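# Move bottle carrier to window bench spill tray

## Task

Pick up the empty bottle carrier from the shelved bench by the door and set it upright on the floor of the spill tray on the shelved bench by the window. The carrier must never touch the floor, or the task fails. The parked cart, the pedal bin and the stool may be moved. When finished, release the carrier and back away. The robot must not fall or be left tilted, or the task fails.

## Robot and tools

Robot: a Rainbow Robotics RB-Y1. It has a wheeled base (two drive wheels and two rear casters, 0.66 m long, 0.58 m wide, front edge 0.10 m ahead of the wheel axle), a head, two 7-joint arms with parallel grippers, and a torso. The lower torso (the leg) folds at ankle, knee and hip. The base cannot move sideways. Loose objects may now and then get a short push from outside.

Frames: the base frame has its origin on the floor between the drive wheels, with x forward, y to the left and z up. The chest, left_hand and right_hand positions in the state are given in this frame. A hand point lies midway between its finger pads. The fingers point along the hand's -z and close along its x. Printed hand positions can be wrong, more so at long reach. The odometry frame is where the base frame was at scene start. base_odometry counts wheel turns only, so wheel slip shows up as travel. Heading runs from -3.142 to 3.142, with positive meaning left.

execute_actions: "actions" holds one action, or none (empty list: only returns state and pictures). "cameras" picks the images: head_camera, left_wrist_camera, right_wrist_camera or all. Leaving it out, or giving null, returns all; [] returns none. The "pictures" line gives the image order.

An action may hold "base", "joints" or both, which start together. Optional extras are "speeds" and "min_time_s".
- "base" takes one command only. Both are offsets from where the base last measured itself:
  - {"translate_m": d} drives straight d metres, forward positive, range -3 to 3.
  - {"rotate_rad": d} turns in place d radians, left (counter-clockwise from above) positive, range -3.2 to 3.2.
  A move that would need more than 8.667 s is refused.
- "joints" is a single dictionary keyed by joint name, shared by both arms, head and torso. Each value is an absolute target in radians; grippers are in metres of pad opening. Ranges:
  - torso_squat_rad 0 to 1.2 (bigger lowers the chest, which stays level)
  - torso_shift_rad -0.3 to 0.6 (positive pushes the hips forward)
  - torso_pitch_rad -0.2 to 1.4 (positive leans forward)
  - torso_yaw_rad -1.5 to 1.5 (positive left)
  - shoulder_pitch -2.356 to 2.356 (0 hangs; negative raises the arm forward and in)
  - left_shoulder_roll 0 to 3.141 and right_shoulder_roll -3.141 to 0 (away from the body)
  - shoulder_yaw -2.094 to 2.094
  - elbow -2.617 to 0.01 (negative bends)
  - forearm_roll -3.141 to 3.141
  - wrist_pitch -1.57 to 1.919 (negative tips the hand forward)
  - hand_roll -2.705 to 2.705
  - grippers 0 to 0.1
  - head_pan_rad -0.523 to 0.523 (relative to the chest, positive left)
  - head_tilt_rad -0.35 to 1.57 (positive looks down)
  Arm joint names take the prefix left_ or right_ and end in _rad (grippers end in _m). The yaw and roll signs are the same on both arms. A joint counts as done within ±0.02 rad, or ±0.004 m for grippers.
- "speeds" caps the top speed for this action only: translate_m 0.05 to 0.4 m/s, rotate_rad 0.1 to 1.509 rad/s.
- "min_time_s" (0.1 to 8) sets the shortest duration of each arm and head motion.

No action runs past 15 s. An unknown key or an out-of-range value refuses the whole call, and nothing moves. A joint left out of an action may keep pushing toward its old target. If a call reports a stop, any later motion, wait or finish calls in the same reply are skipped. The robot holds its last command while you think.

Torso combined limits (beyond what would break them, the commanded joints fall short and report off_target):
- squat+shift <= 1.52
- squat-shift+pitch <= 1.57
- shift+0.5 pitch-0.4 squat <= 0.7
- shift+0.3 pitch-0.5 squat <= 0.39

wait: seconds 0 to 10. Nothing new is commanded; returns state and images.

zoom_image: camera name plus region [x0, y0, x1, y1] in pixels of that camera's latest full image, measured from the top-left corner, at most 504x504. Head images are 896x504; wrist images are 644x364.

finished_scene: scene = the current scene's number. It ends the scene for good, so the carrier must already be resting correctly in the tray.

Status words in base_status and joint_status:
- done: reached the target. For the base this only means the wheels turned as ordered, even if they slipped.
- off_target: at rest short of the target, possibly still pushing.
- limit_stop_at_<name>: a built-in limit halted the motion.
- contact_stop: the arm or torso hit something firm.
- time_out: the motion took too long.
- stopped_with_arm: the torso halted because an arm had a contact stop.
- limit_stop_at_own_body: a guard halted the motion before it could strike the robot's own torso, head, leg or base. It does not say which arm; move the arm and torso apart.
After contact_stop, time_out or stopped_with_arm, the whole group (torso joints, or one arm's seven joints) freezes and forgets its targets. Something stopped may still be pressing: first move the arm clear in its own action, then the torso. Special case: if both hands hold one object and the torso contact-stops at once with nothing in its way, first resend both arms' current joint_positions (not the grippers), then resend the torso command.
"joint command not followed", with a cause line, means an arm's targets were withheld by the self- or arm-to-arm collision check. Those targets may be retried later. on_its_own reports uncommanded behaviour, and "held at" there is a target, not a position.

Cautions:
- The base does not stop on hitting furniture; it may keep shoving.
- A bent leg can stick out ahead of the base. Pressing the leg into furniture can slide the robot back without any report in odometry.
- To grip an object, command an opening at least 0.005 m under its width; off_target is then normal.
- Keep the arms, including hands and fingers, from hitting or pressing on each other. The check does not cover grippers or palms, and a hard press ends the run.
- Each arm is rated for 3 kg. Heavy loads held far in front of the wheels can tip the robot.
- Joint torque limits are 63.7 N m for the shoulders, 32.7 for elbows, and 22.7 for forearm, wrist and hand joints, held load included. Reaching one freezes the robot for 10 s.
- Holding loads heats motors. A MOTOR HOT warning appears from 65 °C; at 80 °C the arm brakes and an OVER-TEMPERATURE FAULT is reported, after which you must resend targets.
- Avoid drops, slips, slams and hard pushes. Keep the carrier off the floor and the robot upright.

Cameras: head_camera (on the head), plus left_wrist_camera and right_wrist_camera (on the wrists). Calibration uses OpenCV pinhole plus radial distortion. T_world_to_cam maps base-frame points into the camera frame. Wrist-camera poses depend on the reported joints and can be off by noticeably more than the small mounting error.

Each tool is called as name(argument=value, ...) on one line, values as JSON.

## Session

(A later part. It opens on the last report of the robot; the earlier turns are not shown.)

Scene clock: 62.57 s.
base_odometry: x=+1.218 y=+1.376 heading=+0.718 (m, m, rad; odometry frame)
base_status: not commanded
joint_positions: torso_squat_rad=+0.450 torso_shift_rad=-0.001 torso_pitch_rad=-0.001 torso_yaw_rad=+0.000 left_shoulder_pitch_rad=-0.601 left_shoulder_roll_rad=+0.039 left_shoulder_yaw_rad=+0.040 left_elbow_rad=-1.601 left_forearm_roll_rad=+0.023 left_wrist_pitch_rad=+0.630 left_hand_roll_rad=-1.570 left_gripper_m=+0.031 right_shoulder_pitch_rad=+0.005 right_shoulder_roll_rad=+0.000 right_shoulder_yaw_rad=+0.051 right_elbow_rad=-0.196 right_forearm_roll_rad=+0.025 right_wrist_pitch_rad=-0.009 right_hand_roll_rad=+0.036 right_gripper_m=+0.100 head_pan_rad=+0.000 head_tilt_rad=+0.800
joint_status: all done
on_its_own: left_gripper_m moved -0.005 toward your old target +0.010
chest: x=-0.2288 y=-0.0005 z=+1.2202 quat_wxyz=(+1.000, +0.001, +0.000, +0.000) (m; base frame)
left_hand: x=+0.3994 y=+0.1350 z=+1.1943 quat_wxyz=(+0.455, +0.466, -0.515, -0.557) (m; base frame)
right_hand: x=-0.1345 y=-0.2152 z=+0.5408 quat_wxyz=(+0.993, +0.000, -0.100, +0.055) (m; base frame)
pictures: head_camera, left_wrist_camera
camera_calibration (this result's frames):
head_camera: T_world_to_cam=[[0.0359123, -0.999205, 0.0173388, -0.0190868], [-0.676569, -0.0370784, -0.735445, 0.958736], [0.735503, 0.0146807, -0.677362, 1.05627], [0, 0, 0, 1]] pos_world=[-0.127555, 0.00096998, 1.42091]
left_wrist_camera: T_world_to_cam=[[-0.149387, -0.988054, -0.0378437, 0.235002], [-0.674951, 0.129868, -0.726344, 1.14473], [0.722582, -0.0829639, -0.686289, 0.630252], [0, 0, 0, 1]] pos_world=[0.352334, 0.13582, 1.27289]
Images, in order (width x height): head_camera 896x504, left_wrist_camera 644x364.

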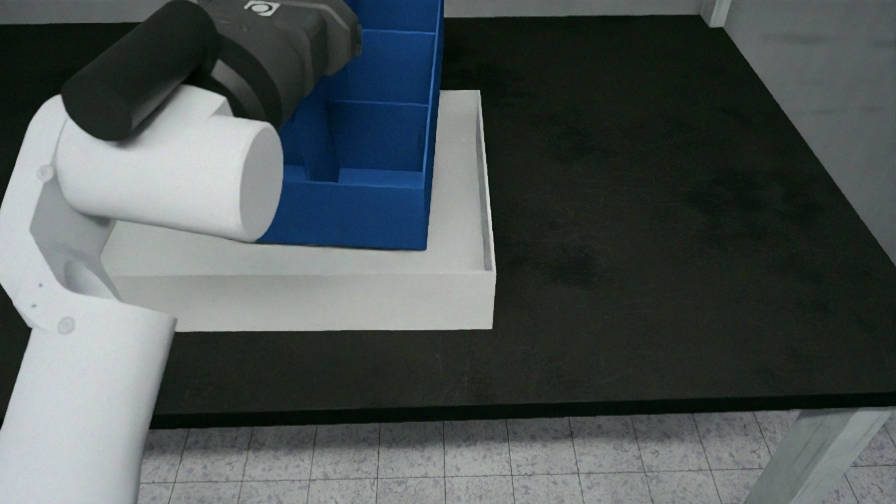

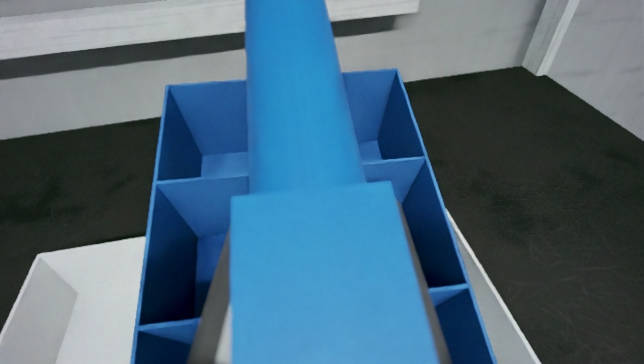

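execute_actions(actions=[{"base":{"translate_m":-0.09},"joints":{"torso_squat_rad":0.2}}], cameras=["head_camera","left_wrist_camera"])

Scene clock: 64.27 s.
base_odometry: x=+1.151 y=+1.316 heading=+0.720 (m, m, rad; odometry frame)
base_status: done
joint_positions: torso_squat_rad=+0.200 torso_shift_rad=-0.001 torso_pitch_rad=+0.000 torso_yaw_rad=+0.000 left_shoulder_pitch_rad=-0.599 left_shoulder_roll_rad=+0.039 left_shoulder_yaw_rad=+0.040 left_elbow_rad=-1.600 left_forearm_roll_rad=+0.023 left_wrist_pitch_rad=+0.630 left_hand_roll_rad=-1.570 left_gripper_m=+0.029 right_shoulder_pitch_rad=+0.005 right_shoulder_roll_rad=+0.000 right_shoulder_yaw_rad=+0.051 right_elbow_rad=-0.196 right_forearm_roll_rad=+0.025 right_wrist_pitch_rad=-0.009 right_hand_roll_rad=+0.036 right_gripper_m=+0.100 head_pan_rad=+0.000 head_tilt_rad=+0.800
joint_status: all done
chest: x=-0.2283 y=-0.0006 z=+1.2760 quat_wxyz=(+1.000, +0.001, +0.000, +0.000) (m; base frame)
left_hand: x=+0.3999 y=+0.1353 z=+1.2480 quat_wxyz=(+0.456, +0.465, -0.514, -0.558) (m; base frame)
right_hand: x=-0.1348 y=-0.2152 z=+0.5964 quat_wxyz=(+0.993, +0.000, -0.100, +0.055) (m; base frame)
pictures: head_camera, left_wrist_camera
camera_calibration (this result's frames):
head_camera: T_world_to_cam=[[0.0359279, -0.999205, 0.0173032, -0.0200367], [-0.6773, -0.0370773, -0.734772, 0.999041], [0.73483, 0.0146794, -0.678093, 1.09444], [0, 0, 0, 1]] pos_world=[-0.126856, 0.000955275, 1.47655]
left_wrist_camera: T_world_to_cam=[[-0.149071, -0.988122, -0.037316, 0.236594], [-0.677962, 0.129605, -0.723581, 1.18179], [0.719823, -0.0825663, -0.68923, 0.67145], [0, 0, 0, 1]] pos_world=[0.353154, 0.136056, 1.32673]
Images, in order (width x height): head_camera 896x504, left_wrist_camera 644x364.

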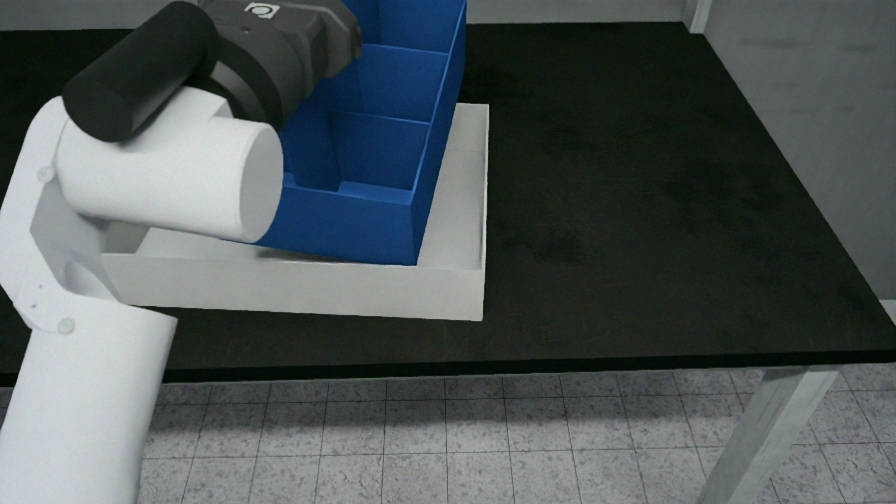

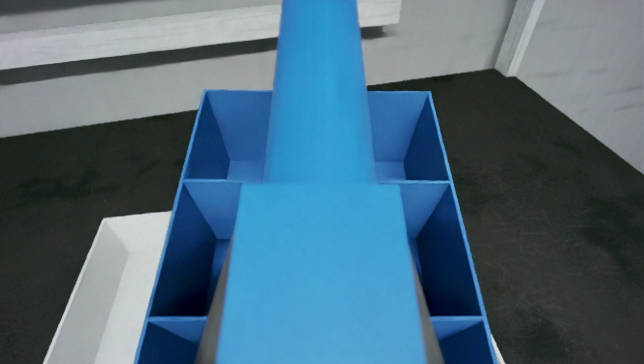

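execute_actions(actions=[{"joints":{"torso_squat_rad":0.0,"left_elbow_rad":-1.9,"left_wrist_pitch_rad":0.93,"left_shoulder_yaw_rad":0.2},"min_time_s":2}], cameras=[])

execute_actions(actions=[{"joints":{"left_wrist_pitch_rad":1.3},"min_time_s":1.5}], cameras=["head_camera","left_wrist_camera"])

Scene clock: 66.70 s.
base_odometry: x=+1.151 y=+1.316 heading=+0.720 (m, m, rad; odometry frame)
base_status: not commanded
joint_positions: torso_squat_rad=+0.000 torso_shift_rad=-0.001 torso_pitch_rad=+0.000 torso_yaw_rad=+0.000 left_shoulder_pitch_rad=-0.599 left_shoulder_roll_rad=+0.039 left_shoulder_yaw_rad=+0.200 left_elbow_rad=-1.899 left_forearm_roll_rad=+0.023 left_wrist_pitch_rad=+0.930 left_hand_roll_rad=-1.570 left_gripper_m=+0.029 right_shoulder_pitch_rad=+0.005 right_shoulder_roll_rad=+0.000 right_shoulder_yaw_rad=+0.051 right_elbow_rad=-0.196 right_forearm_roll_rad=+0.025 right_wrist_pitch_rad=-0.009 right_hand_roll_rad=+0.036 right_gripper_m=+0.100 head_pan_rad=+0.000 head_tilt_rad=+0.800
joint_status: all done
chest: x=-0.2283 y=-0.0006 z=+1.2899 quat_wxyz=(+1.000, +0.001, +0.000, +0.000) (m; base frame)
left_hand: x=+0.3607 y=+0.2113 z=+1.3266 quat_wxyz=(+0.510, +0.477, -0.505, -0.507) (m; base frame)
right_hand: x=-0.1348 y=-0.2152 z=+0.6104 quat_wxyz=(+0.993, +0.000, -0.100, +0.055) (m; base frame)
pictures: none
No camera images: the call's "cameras" was empty. Leave "cameras" out to get every camera's image.

Scene clock: 68.50 s.
base_odometry: x=+1.151 y=+1.316 heading=+0.720 (m, m, rad; odometry frame)
base_status: not commanded
joint_positions: torso_squat_rad=+0.000 torso_shift_rad=-0.001 torso_pitch_rad=-0.001 torso_yaw_rad=+0.000 left_shoulder_pitch_rad=-0.603 left_shoulder_roll_rad=+0.039 left_shoulder_yaw_rad=+0.200 left_elbow_rad=-1.902 left_forearm_roll_rad=+0.023 left_wrist_pitch_rad=+1.299 left_hand_roll_rad=-1.570 left_gripper_m=+0.029 right_shoulder_pitch_rad=+0.005 right_shoulder_roll_rad=+0.000 right_shoulder_yaw_rad=+0.051 right_elbow_rad=-0.196 right_forearm_roll_rad=+0.025 right_wrist_pitch_rad=-0.009 right_hand_roll_rad=+0.036 right_gripper_m=+0.100 head_pan_rad=+0.000 head_tilt_rad=+0.800
joint_status: all done
chest: x=-0.2287 y=-0.0007 z=+1.2899 quat_wxyz=(+1.000, +0.001, +0.000, +0.000) (m; base frame)
left_hand: x=+0.3422 y=+0.2083 z=+1.2476 quat_wxyz=(+0.588, +0.378, -0.406, -0.590) (m; base frame)
right_hand: x=-0.1347 y=-0.2152 z=+0.6104 quat_wxyz=(+0.993, +0.000, -0.100, +0.055) (m; base frame)
pictures: head_camera, left_wrist_camera
camera_calibration (this result's frames):
head_camera: T_world_to_cam=[[0.0358828, -0.999209, 0.0171446, -0.0201741], [-0.676727, -0.0369187, -0.735308, 1.00982], [0.735359, 0.0147827, -0.677517, 1.10359], [0, 0, 0, 1]] pos_world=[-0.127436, 0.000809225, 1.49058]
left_wrist_camera: T_world_to_cam=[[-0.0174064, -0.998986, 0.0415096, 0.159054], [-0.89978, -0.00245264, -0.436336, 0.877941], [0.435996, -0.0449446, -0.898826, 1.06953], [0, 0, 0, 1]] pos_world=[0.326413, 0.209115, 1.33779]
Images, in order (width x height): head_camera 896x504, left_wrist_camera 644x364.

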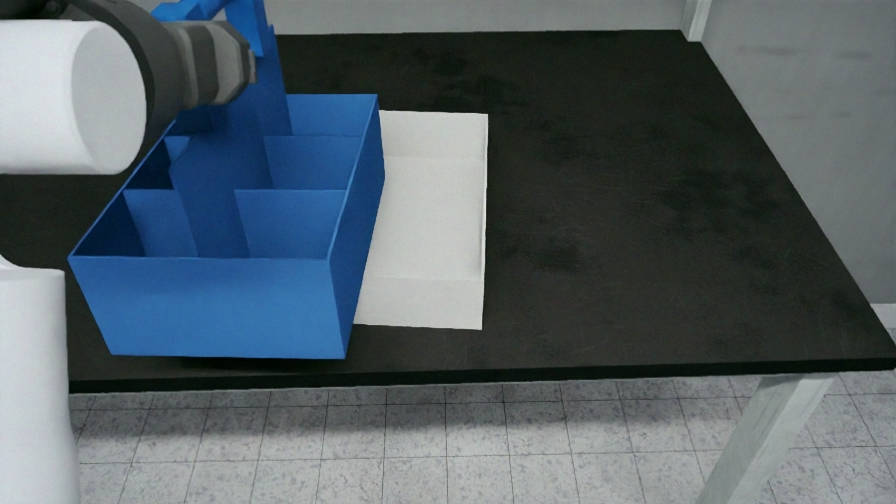

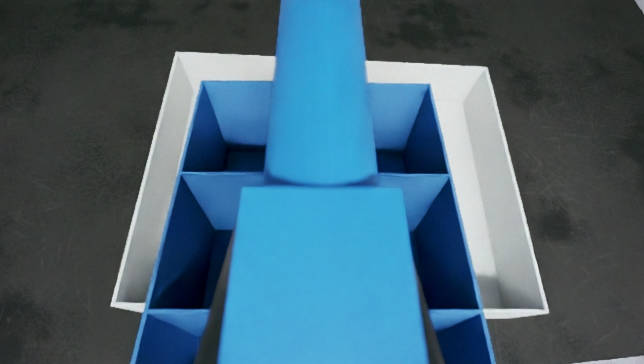

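execute_actions(actions=[{"joints":{"left_shoulder_pitch_rad":-0.72,"left_wrist_pitch_rad":1.42},"min_time_s":1}], cameras=[])

execute_actions(actions=[{"base":{"translate_m":0.1}}], cameras=[])

execute_actions(actions=[{"joints":{"torso_squat_rad":0.3}}], cameras=["head_camera","left_wrist_camera"])

Scene clock: 69.87 s.
base_odometry: x=+1.151 y=+1.316 heading=+0.720 (m, m, rad; odometry frame)
base_status: not commanded
joint_positions: torso_squat_rad=+0.000 torso_shift_rad=-0.001 torso_pitch_rad=+0.000 torso_yaw_rad=+0.000 left_shoulder_pitch_rad=-0.719 left_shoulder_roll_rad=+0.039 left_shoulder_yaw_rad=+0.200 left_elbow_rad=-1.900 left_forearm_roll_rad=+0.023 left_wrist_pitch_rad=+1.420 left_hand_roll_rad=-1.570 left_gripper_m=+0.029 right_shoulder_pitch_rad=+0.005 right_shoulder_roll_rad=+0.000 right_shoulder_yaw_rad=+0.051 right_elbow_rad=-0.196 right_forearm_roll_rad=+0.025 right_wrist_pitch_rad=-0.009 right_hand_roll_rad=+0.036 right_gripper_m=+0.100 head_pan_rad=+0.000 head_tilt_rad=+0.800
joint_status: all done
chest: x=-0.2287 y=-0.0006 z=+1.2899 quat_wxyz=(+1.000, +0.001, +0.000, +0.000) (m; base frame)
left_hand: x=+0.3420 y=+0.1854 z=+1.2832 quat_wxyz=(+0.577, +0.366, -0.408, -0.606) (m; base frame)
right_hand: x=-0.1347 y=-0.2152 z=+0.6104 quat_wxyz=(+0.993, +0.000, -0.100, +0.055) (m; base frame)
pictures: none
No camera images: the call's "cameras" was empty. Leave "cameras" out to get every camera's image.

Scene clock: 71.43 s.
base_odometry: x=+1.226 y=+1.382 heading=+0.719 (m, m, rad; odometry frame)
base_status: done
joint_positions: torso_squat_rad=+0.000 torso_shift_rad=-0.001 torso_pitch_rad=+0.000 torso_yaw_rad=+0.000 left_shoulder_pitch_rad=-0.719 left_shoulder_roll_rad=+0.039 left_shoulder_yaw_rad=+0.200 left_elbow_rad=-1.900 left_forearm_roll_rad=+0.023 left_wrist_pitch_rad=+1.420 left_hand_roll_rad=-1.570 left_gripper_m=+0.029 right_shoulder_pitch_rad=+0.005 right_shoulder_roll_rad=+0.000 right_shoulder_yaw_rad=+0.051 right_elbow_rad=-0.196 right_forearm_roll_rad=+0.025 right_wrist_pitch_rad=-0.009 right_hand_roll_rad=+0.036 right_gripper_m=+0.100 head_pan_rad=+0.000 head_tilt_rad=+0.800
joint_status: not commanded
chest: x=-0.2284 y=-0.0006 z=+1.2899 quat_wxyz=(+1.000, +0.001, +0.000, +0.000) (m; base frame)
left_hand: x=+0.3423 y=+0.1854 z=+1.2829 quat_wxyz=(+0.577, +0.366, -0.408, -0.606) (m; base frame)
right_hand: x=-0.1346 y=-0.2152 z=+0.6104 quat_wxyz=(+0.993, +0.000, -0.100, +0.055) (m; base frame)
pictures: none
No camera images: the call's "cameras" was empty. Leave "cameras" out to get every camera's image.

Scene clock: 73.23 s.
base_odometry: x=+1.226 y=+1.382 heading=+0.719 (m, m, rad; odometry frame)
base_status: not commanded
joint_positions: torso_squat_rad=+0.300 torso_shift_rad=-0.001 torso_pitch_rad=+0.000 torso_yaw_rad=+0.000 left_shoulder_pitch_rad=-0.719 left_shoulder_roll_rad=+0.039 left_shoulder_yaw_rad=+0.200 left_elbow_rad=-1.900 left_forearm_roll_rad=+0.023 left_wrist_pitch_rad=+1.420 left_hand_roll_rad=-1.570 left_gripper_m=+0.029 right_shoulder_pitch_rad=+0.005 right_shoulder_roll_rad=+0.000 right_shoulder_yaw_rad=+0.051 right_elbow_rad=-0.196 right_forearm_roll_rad=+0.025 right_wrist_pitch_rad=-0.009 right_hand_roll_rad=+0.036 right_gripper_m=+0.100 head_pan_rad=+0.000 head_tilt_rad=+0.800
joint_status: all done
chest: x=-0.2285 y=-0.0006 z=+1.2587 quat_wxyz=(+1.000, +0.001, +0.000, +0.000) (m; base frame)
left_hand: x=+0.3422 y=+0.1854 z=+1.2519 quat_wxyz=(+0.577, +0.366, -0.408, -0.606) (m; base frame)
right_hand: x=-0.1346 y=-0.2152 z=+0.5791 quat_wxyz=(+0.993, +0.000, -0.100, +0.055) (m; base frame)
pictures: head_camera, left_wrist_camera
camera_calibration (this result's frames):
head_camera: T_world_to_cam=[[0.0358891, -0.999208, 0.0172071, -0.0196845], [-0.677006, -0.0369745, -0.735048, 0.986612], [0.735102, 0.0147309, -0.677796, 1.08254], [0, 0, 0, 1]] pos_world=[-0.127127, 0.000863858, 1.45929]
left_wrist_camera: T_world_to_cam=[[-0.0599637, -0.997532, 0.0365167, 0.156497], [-0.905278, 0.0389322, -0.423031, 0.85732], [0.420565, -0.0584243, -0.905379, 1.08835], [0, 0, 0, 1]] pos_world=[0.327777, 0.186319, 1.34232]
Images, in order (width x height): head_camera 896x504, left_wrist_camera 644x364.

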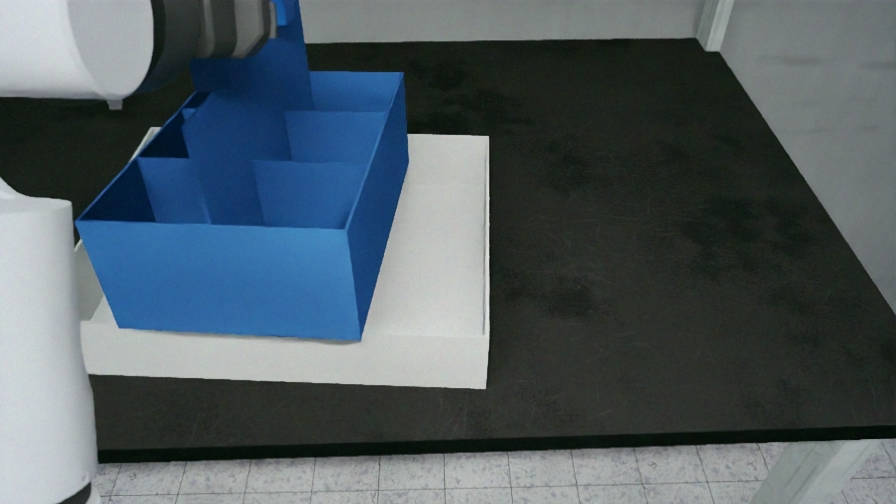

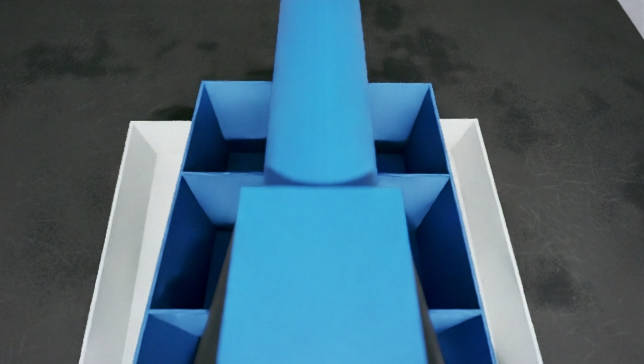

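execute_actions(actions=[{"base":{"translate_m":0.035}}], cameras=[])

execute_actions(actions=[{"joints":{"torso_squat_rad":0.52}}], cameras=["head_camera","left_wrist_camera"])

Scene clock: 74.70 s.
base_odometry: x=+1.252 y=+1.405 heading=+0.719 (m, m, rad; odometry frame)
base_status: done
joint_positions: torso_squat_rad=+0.300 torso_shift_rad=-0.001 torso_pitch_rad=+0.000 torso_yaw_rad=+0.000 left_shoulder_pitch_rad=-0.719 left_shoulder_roll_rad=+0.039 left_shoulder_yaw_rad=+0.200 left_elbow_rad=-1.900 left_forearm_roll_rad=+0.023 left_wrist_pitch_rad=+1.420 left_hand_roll_rad=-1.570 left_gripper_m=+0.029 right_shoulder_pitch_rad=+0.005 right_shoulder_roll_rad=+0.000 right_shoulder_yaw_rad=+0.051 right_elbow_rad=-0.196 right_forearm_roll_rad=+0.025 right_wrist_pitch_rad=-0.009 right_hand_roll_rad=+0.036 right_gripper_m=+0.100 head_pan_rad=+0.000 head_tilt_rad=+0.800
joint_status: not commanded
chest: x=-0.2284 y=-0.0006 z=+1.2587 quat_wxyz=(+1.000, +0.001, +0.000, +0.000) (m; base frame)
left_hand: x=+0.3423 y=+0.1854 z=+1.2517 quat_wxyz=(+0.577, +0.366, -0.408, -0.606) (m; base frame)
right_hand: x=-0.1346 y=-0.2152 z=+0.5791 quat_wxyz=(+0.993, +0.000, -0.100, +0.055) (m; base frame)
pictures: none
No camera images: the call's "cameras" was empty. Leave "cameras" out to get every camera's image.

Scene clock: 76.27 s.
base_odometry: x=+1.252 y=+1.405 heading=+0.719 (m, m, rad; odometry frame)
base_status: not commanded
joint_positions: torso_squat_rad=+0.520 torso_shift_rad=-0.001 torso_pitch_rad=-0.001 torso_yaw_rad=+0.000 left_shoulder_pitch_rad=-0.721 left_shoulder_roll_rad=+0.039 left_shoulder_yaw_rad=+0.200 left_elbow_rad=-1.901 left_forearm_roll_rad=+0.023 left_wrist_pitch_rad=+1.420 left_hand_roll_rad=-1.570 left_gripper_m=+0.029 right_shoulder_pitch_rad=+0.005 right_shoulder_roll_rad=+0.000 right_shoulder_yaw_rad=+0.051 right_elbow_rad=-0.196 right_forearm_roll_rad=+0.025 right_wrist_pitch_rad=-0.009 right_hand_roll_rad=+0.036 right_gripper_m=+0.100 head_pan_rad=+0.000 head_tilt_rad=+0.800
joint_status: all done
chest: x=-0.2288 y=-0.0006 z=+1.1974 quat_wxyz=(+1.000, +0.001, +0.000, +0.000) (m; base frame)
left_hand: x=+0.3419 y=+0.1852 z=+1.1923 quat_wxyz=(+0.576, +0.367, -0.409, -0.605) (m; base frame)
right_hand: x=-0.1345 y=-0.2152 z=+0.5179 quat_wxyz=(+0.993, +0.000, -0.100, +0.055) (m; base frame)
pictures: head_camera, left_wrist_camera
camera_calibration (this result's frames):
head_camera: T_world_to_cam=[[0.0358784, -0.999208, 0.0172339, -0.0186327], [-0.676571, -0.0369782, -0.735448, 0.941949], [0.735503, 0.0147268, -0.677362, 1.04079], [0, 0, 0, 1]] pos_world=[-0.127538, 0.000886189, 1.39807]
left_wrist_camera: T_world_to_cam=[[-0.0604908, -0.997504, 0.0364278, 0.158719], [-0.903684, 0.0392297, -0.426399, 0.835309], [0.423906, -0.0587125, -0.903801, 1.03152], [0, 0, 0, 1]] pos_world=[0.327189, 0.186117, 1.28268]
Images, in order (width x height): head_camera 896x504, left_wrist_camera 644x364.

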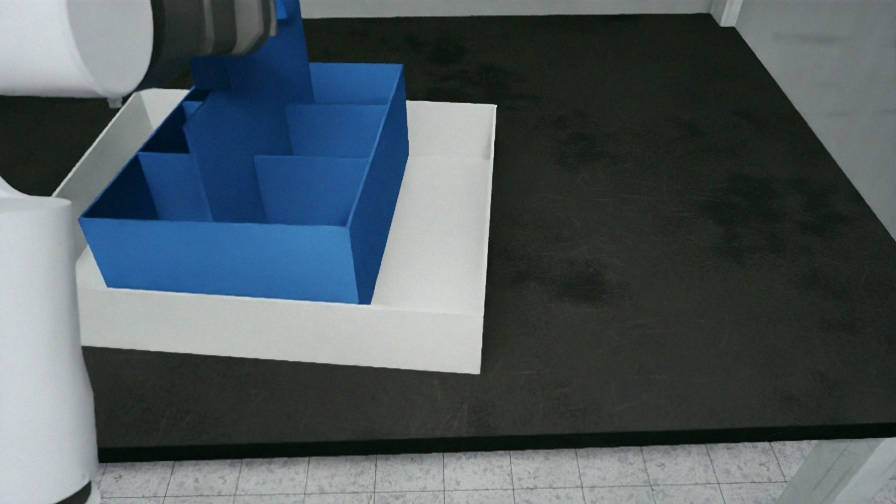

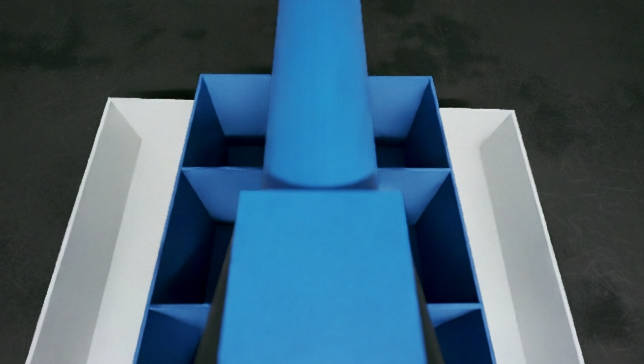

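execute_actions(actions=[{"joints":{"left_gripper_m":0.1}}], cameras=[])

execute_actions(actions=[{"base":{"translate_m":-0.4},"joints":{"head_tilt_rad":0.5}}], cameras=["head_camera"])

Scene clock: 79.70 s.
base_odometry: x=+1.252 y=+1.405 heading=+0.719 (m, m, rad; odometry frame)
base_status: not commanded
joint_positions: torso_squat_rad=+0.520 torso_shift_rad=-0.001 torso_pitch_rad=+0.000 torso_yaw_rad=+0.000 left_shoulder_pitch_rad=-0.720 left_shoulder_roll_rad=+0.039 left_shoulder_yaw_rad=+0.200 left_elbow_rad=-1.900 left_forearm_roll_rad=+0.023 left_wrist_pitch_rad=+1.420 left_hand_roll_rad=-1.570 left_gripper_m=+0.100 right_shoulder_pitch_rad=+0.005 right_shoulder_roll_rad=+0.000 right_shoulder_yaw_rad=+0.051 right_elbow_rad=-0.196 right_forearm_roll_rad=+0.025 right_wrist_pitch_rad=-0.009 right_hand_roll_rad=+0.036 right_gripper_m=+0.100 head_pan_rad=+0.000 head_tilt_rad=+0.800
joint_status: all done
chest: x=-0.2286 y=-0.0006 z=+1.1974 quat_wxyz=(+1.000, +0.001, +0.000, +0.000) (m; base frame)
left_hand: x=+0.3421 y=+0.1853 z=+1.1915 quat_wxyz=(+0.576, +0.367, -0.408, -0.606) (m; base frame)
right_hand: x=-0.1345 y=-0.2152 z=+0.5179 quat_wxyz=(+0.993, +0.000, -0.100, +0.055) (m; base frame)
pictures: none
No camera images: the call's "cameras" was empty. Leave "cameras" out to get every camera's image.

Scene clock: 82.57 s.
base_odometry: x=+0.951 y=+1.142 heading=+0.717 (m, m, rad; odometry frame)
base_status: done
joint_positions: torso_squat_rad=+0.520 torso_shift_rad=-0.001 torso_pitch_rad=+0.000 torso_yaw_rad=+0.000 left_shoulder_pitch_rad=-0.720 left_shoulder_roll_rad=+0.039 left_shoulder_yaw_rad=+0.200 left_elbow_rad=-1.900 left_forearm_roll_rad=+0.023 left_wrist_pitch_rad=+1.420 left_hand_roll_rad=-1.570 left_gripper_m=+0.100 right_shoulder_pitch_rad=+0.005 right_shoulder_roll_rad=+0.000 right_shoulder_yaw_rad=+0.051 right_elbow_rad=-0.196 right_forearm_roll_rad=+0.025 right_wrist_pitch_rad=-0.009 right_hand_roll_rad=+0.036 right_gripper_m=+0.100 head_pan_rad=+0.000 head_tilt_rad=+0.500
joint_status: all done
chest: x=-0.2285 y=-0.0006 z=+1.1974 quat_wxyz=(+1.000, +0.001, +0.000, +0.000) (m; base frame)
left_hand: x=+0.3422 y=+0.1854 z=+1.1911 quat_wxyz=(+0.576, +0.366, -0.408, -0.606) (m; base frame)
right_hand: x=-0.1346 y=-0.2152 z=+0.5179 quat_wxyz=(+0.993, +0.000, -0.100, +0.055) (m; base frame)
pictures: head_camera
camera_calibration (this result's frames):
head_camera: T_world_to_cam=[[0.0287792, -0.999216, 0.0271856, -0.0339986], [-0.429537, -0.0369201, -0.902294, 1.2264], [0.90259, 0.01429, -0.430263, 0.729682], [0, 0, 0, 1]] pos_world=[-0.130842, 0.000879568, 1.42145]
Images, in order (width x height): head_camera 896x504.

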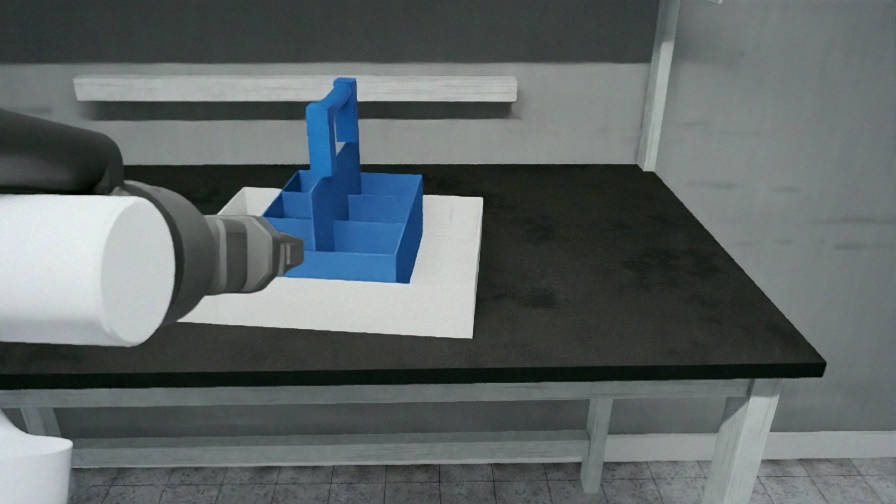

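finished_scene(scene=1)

The scene is finished: the task was done.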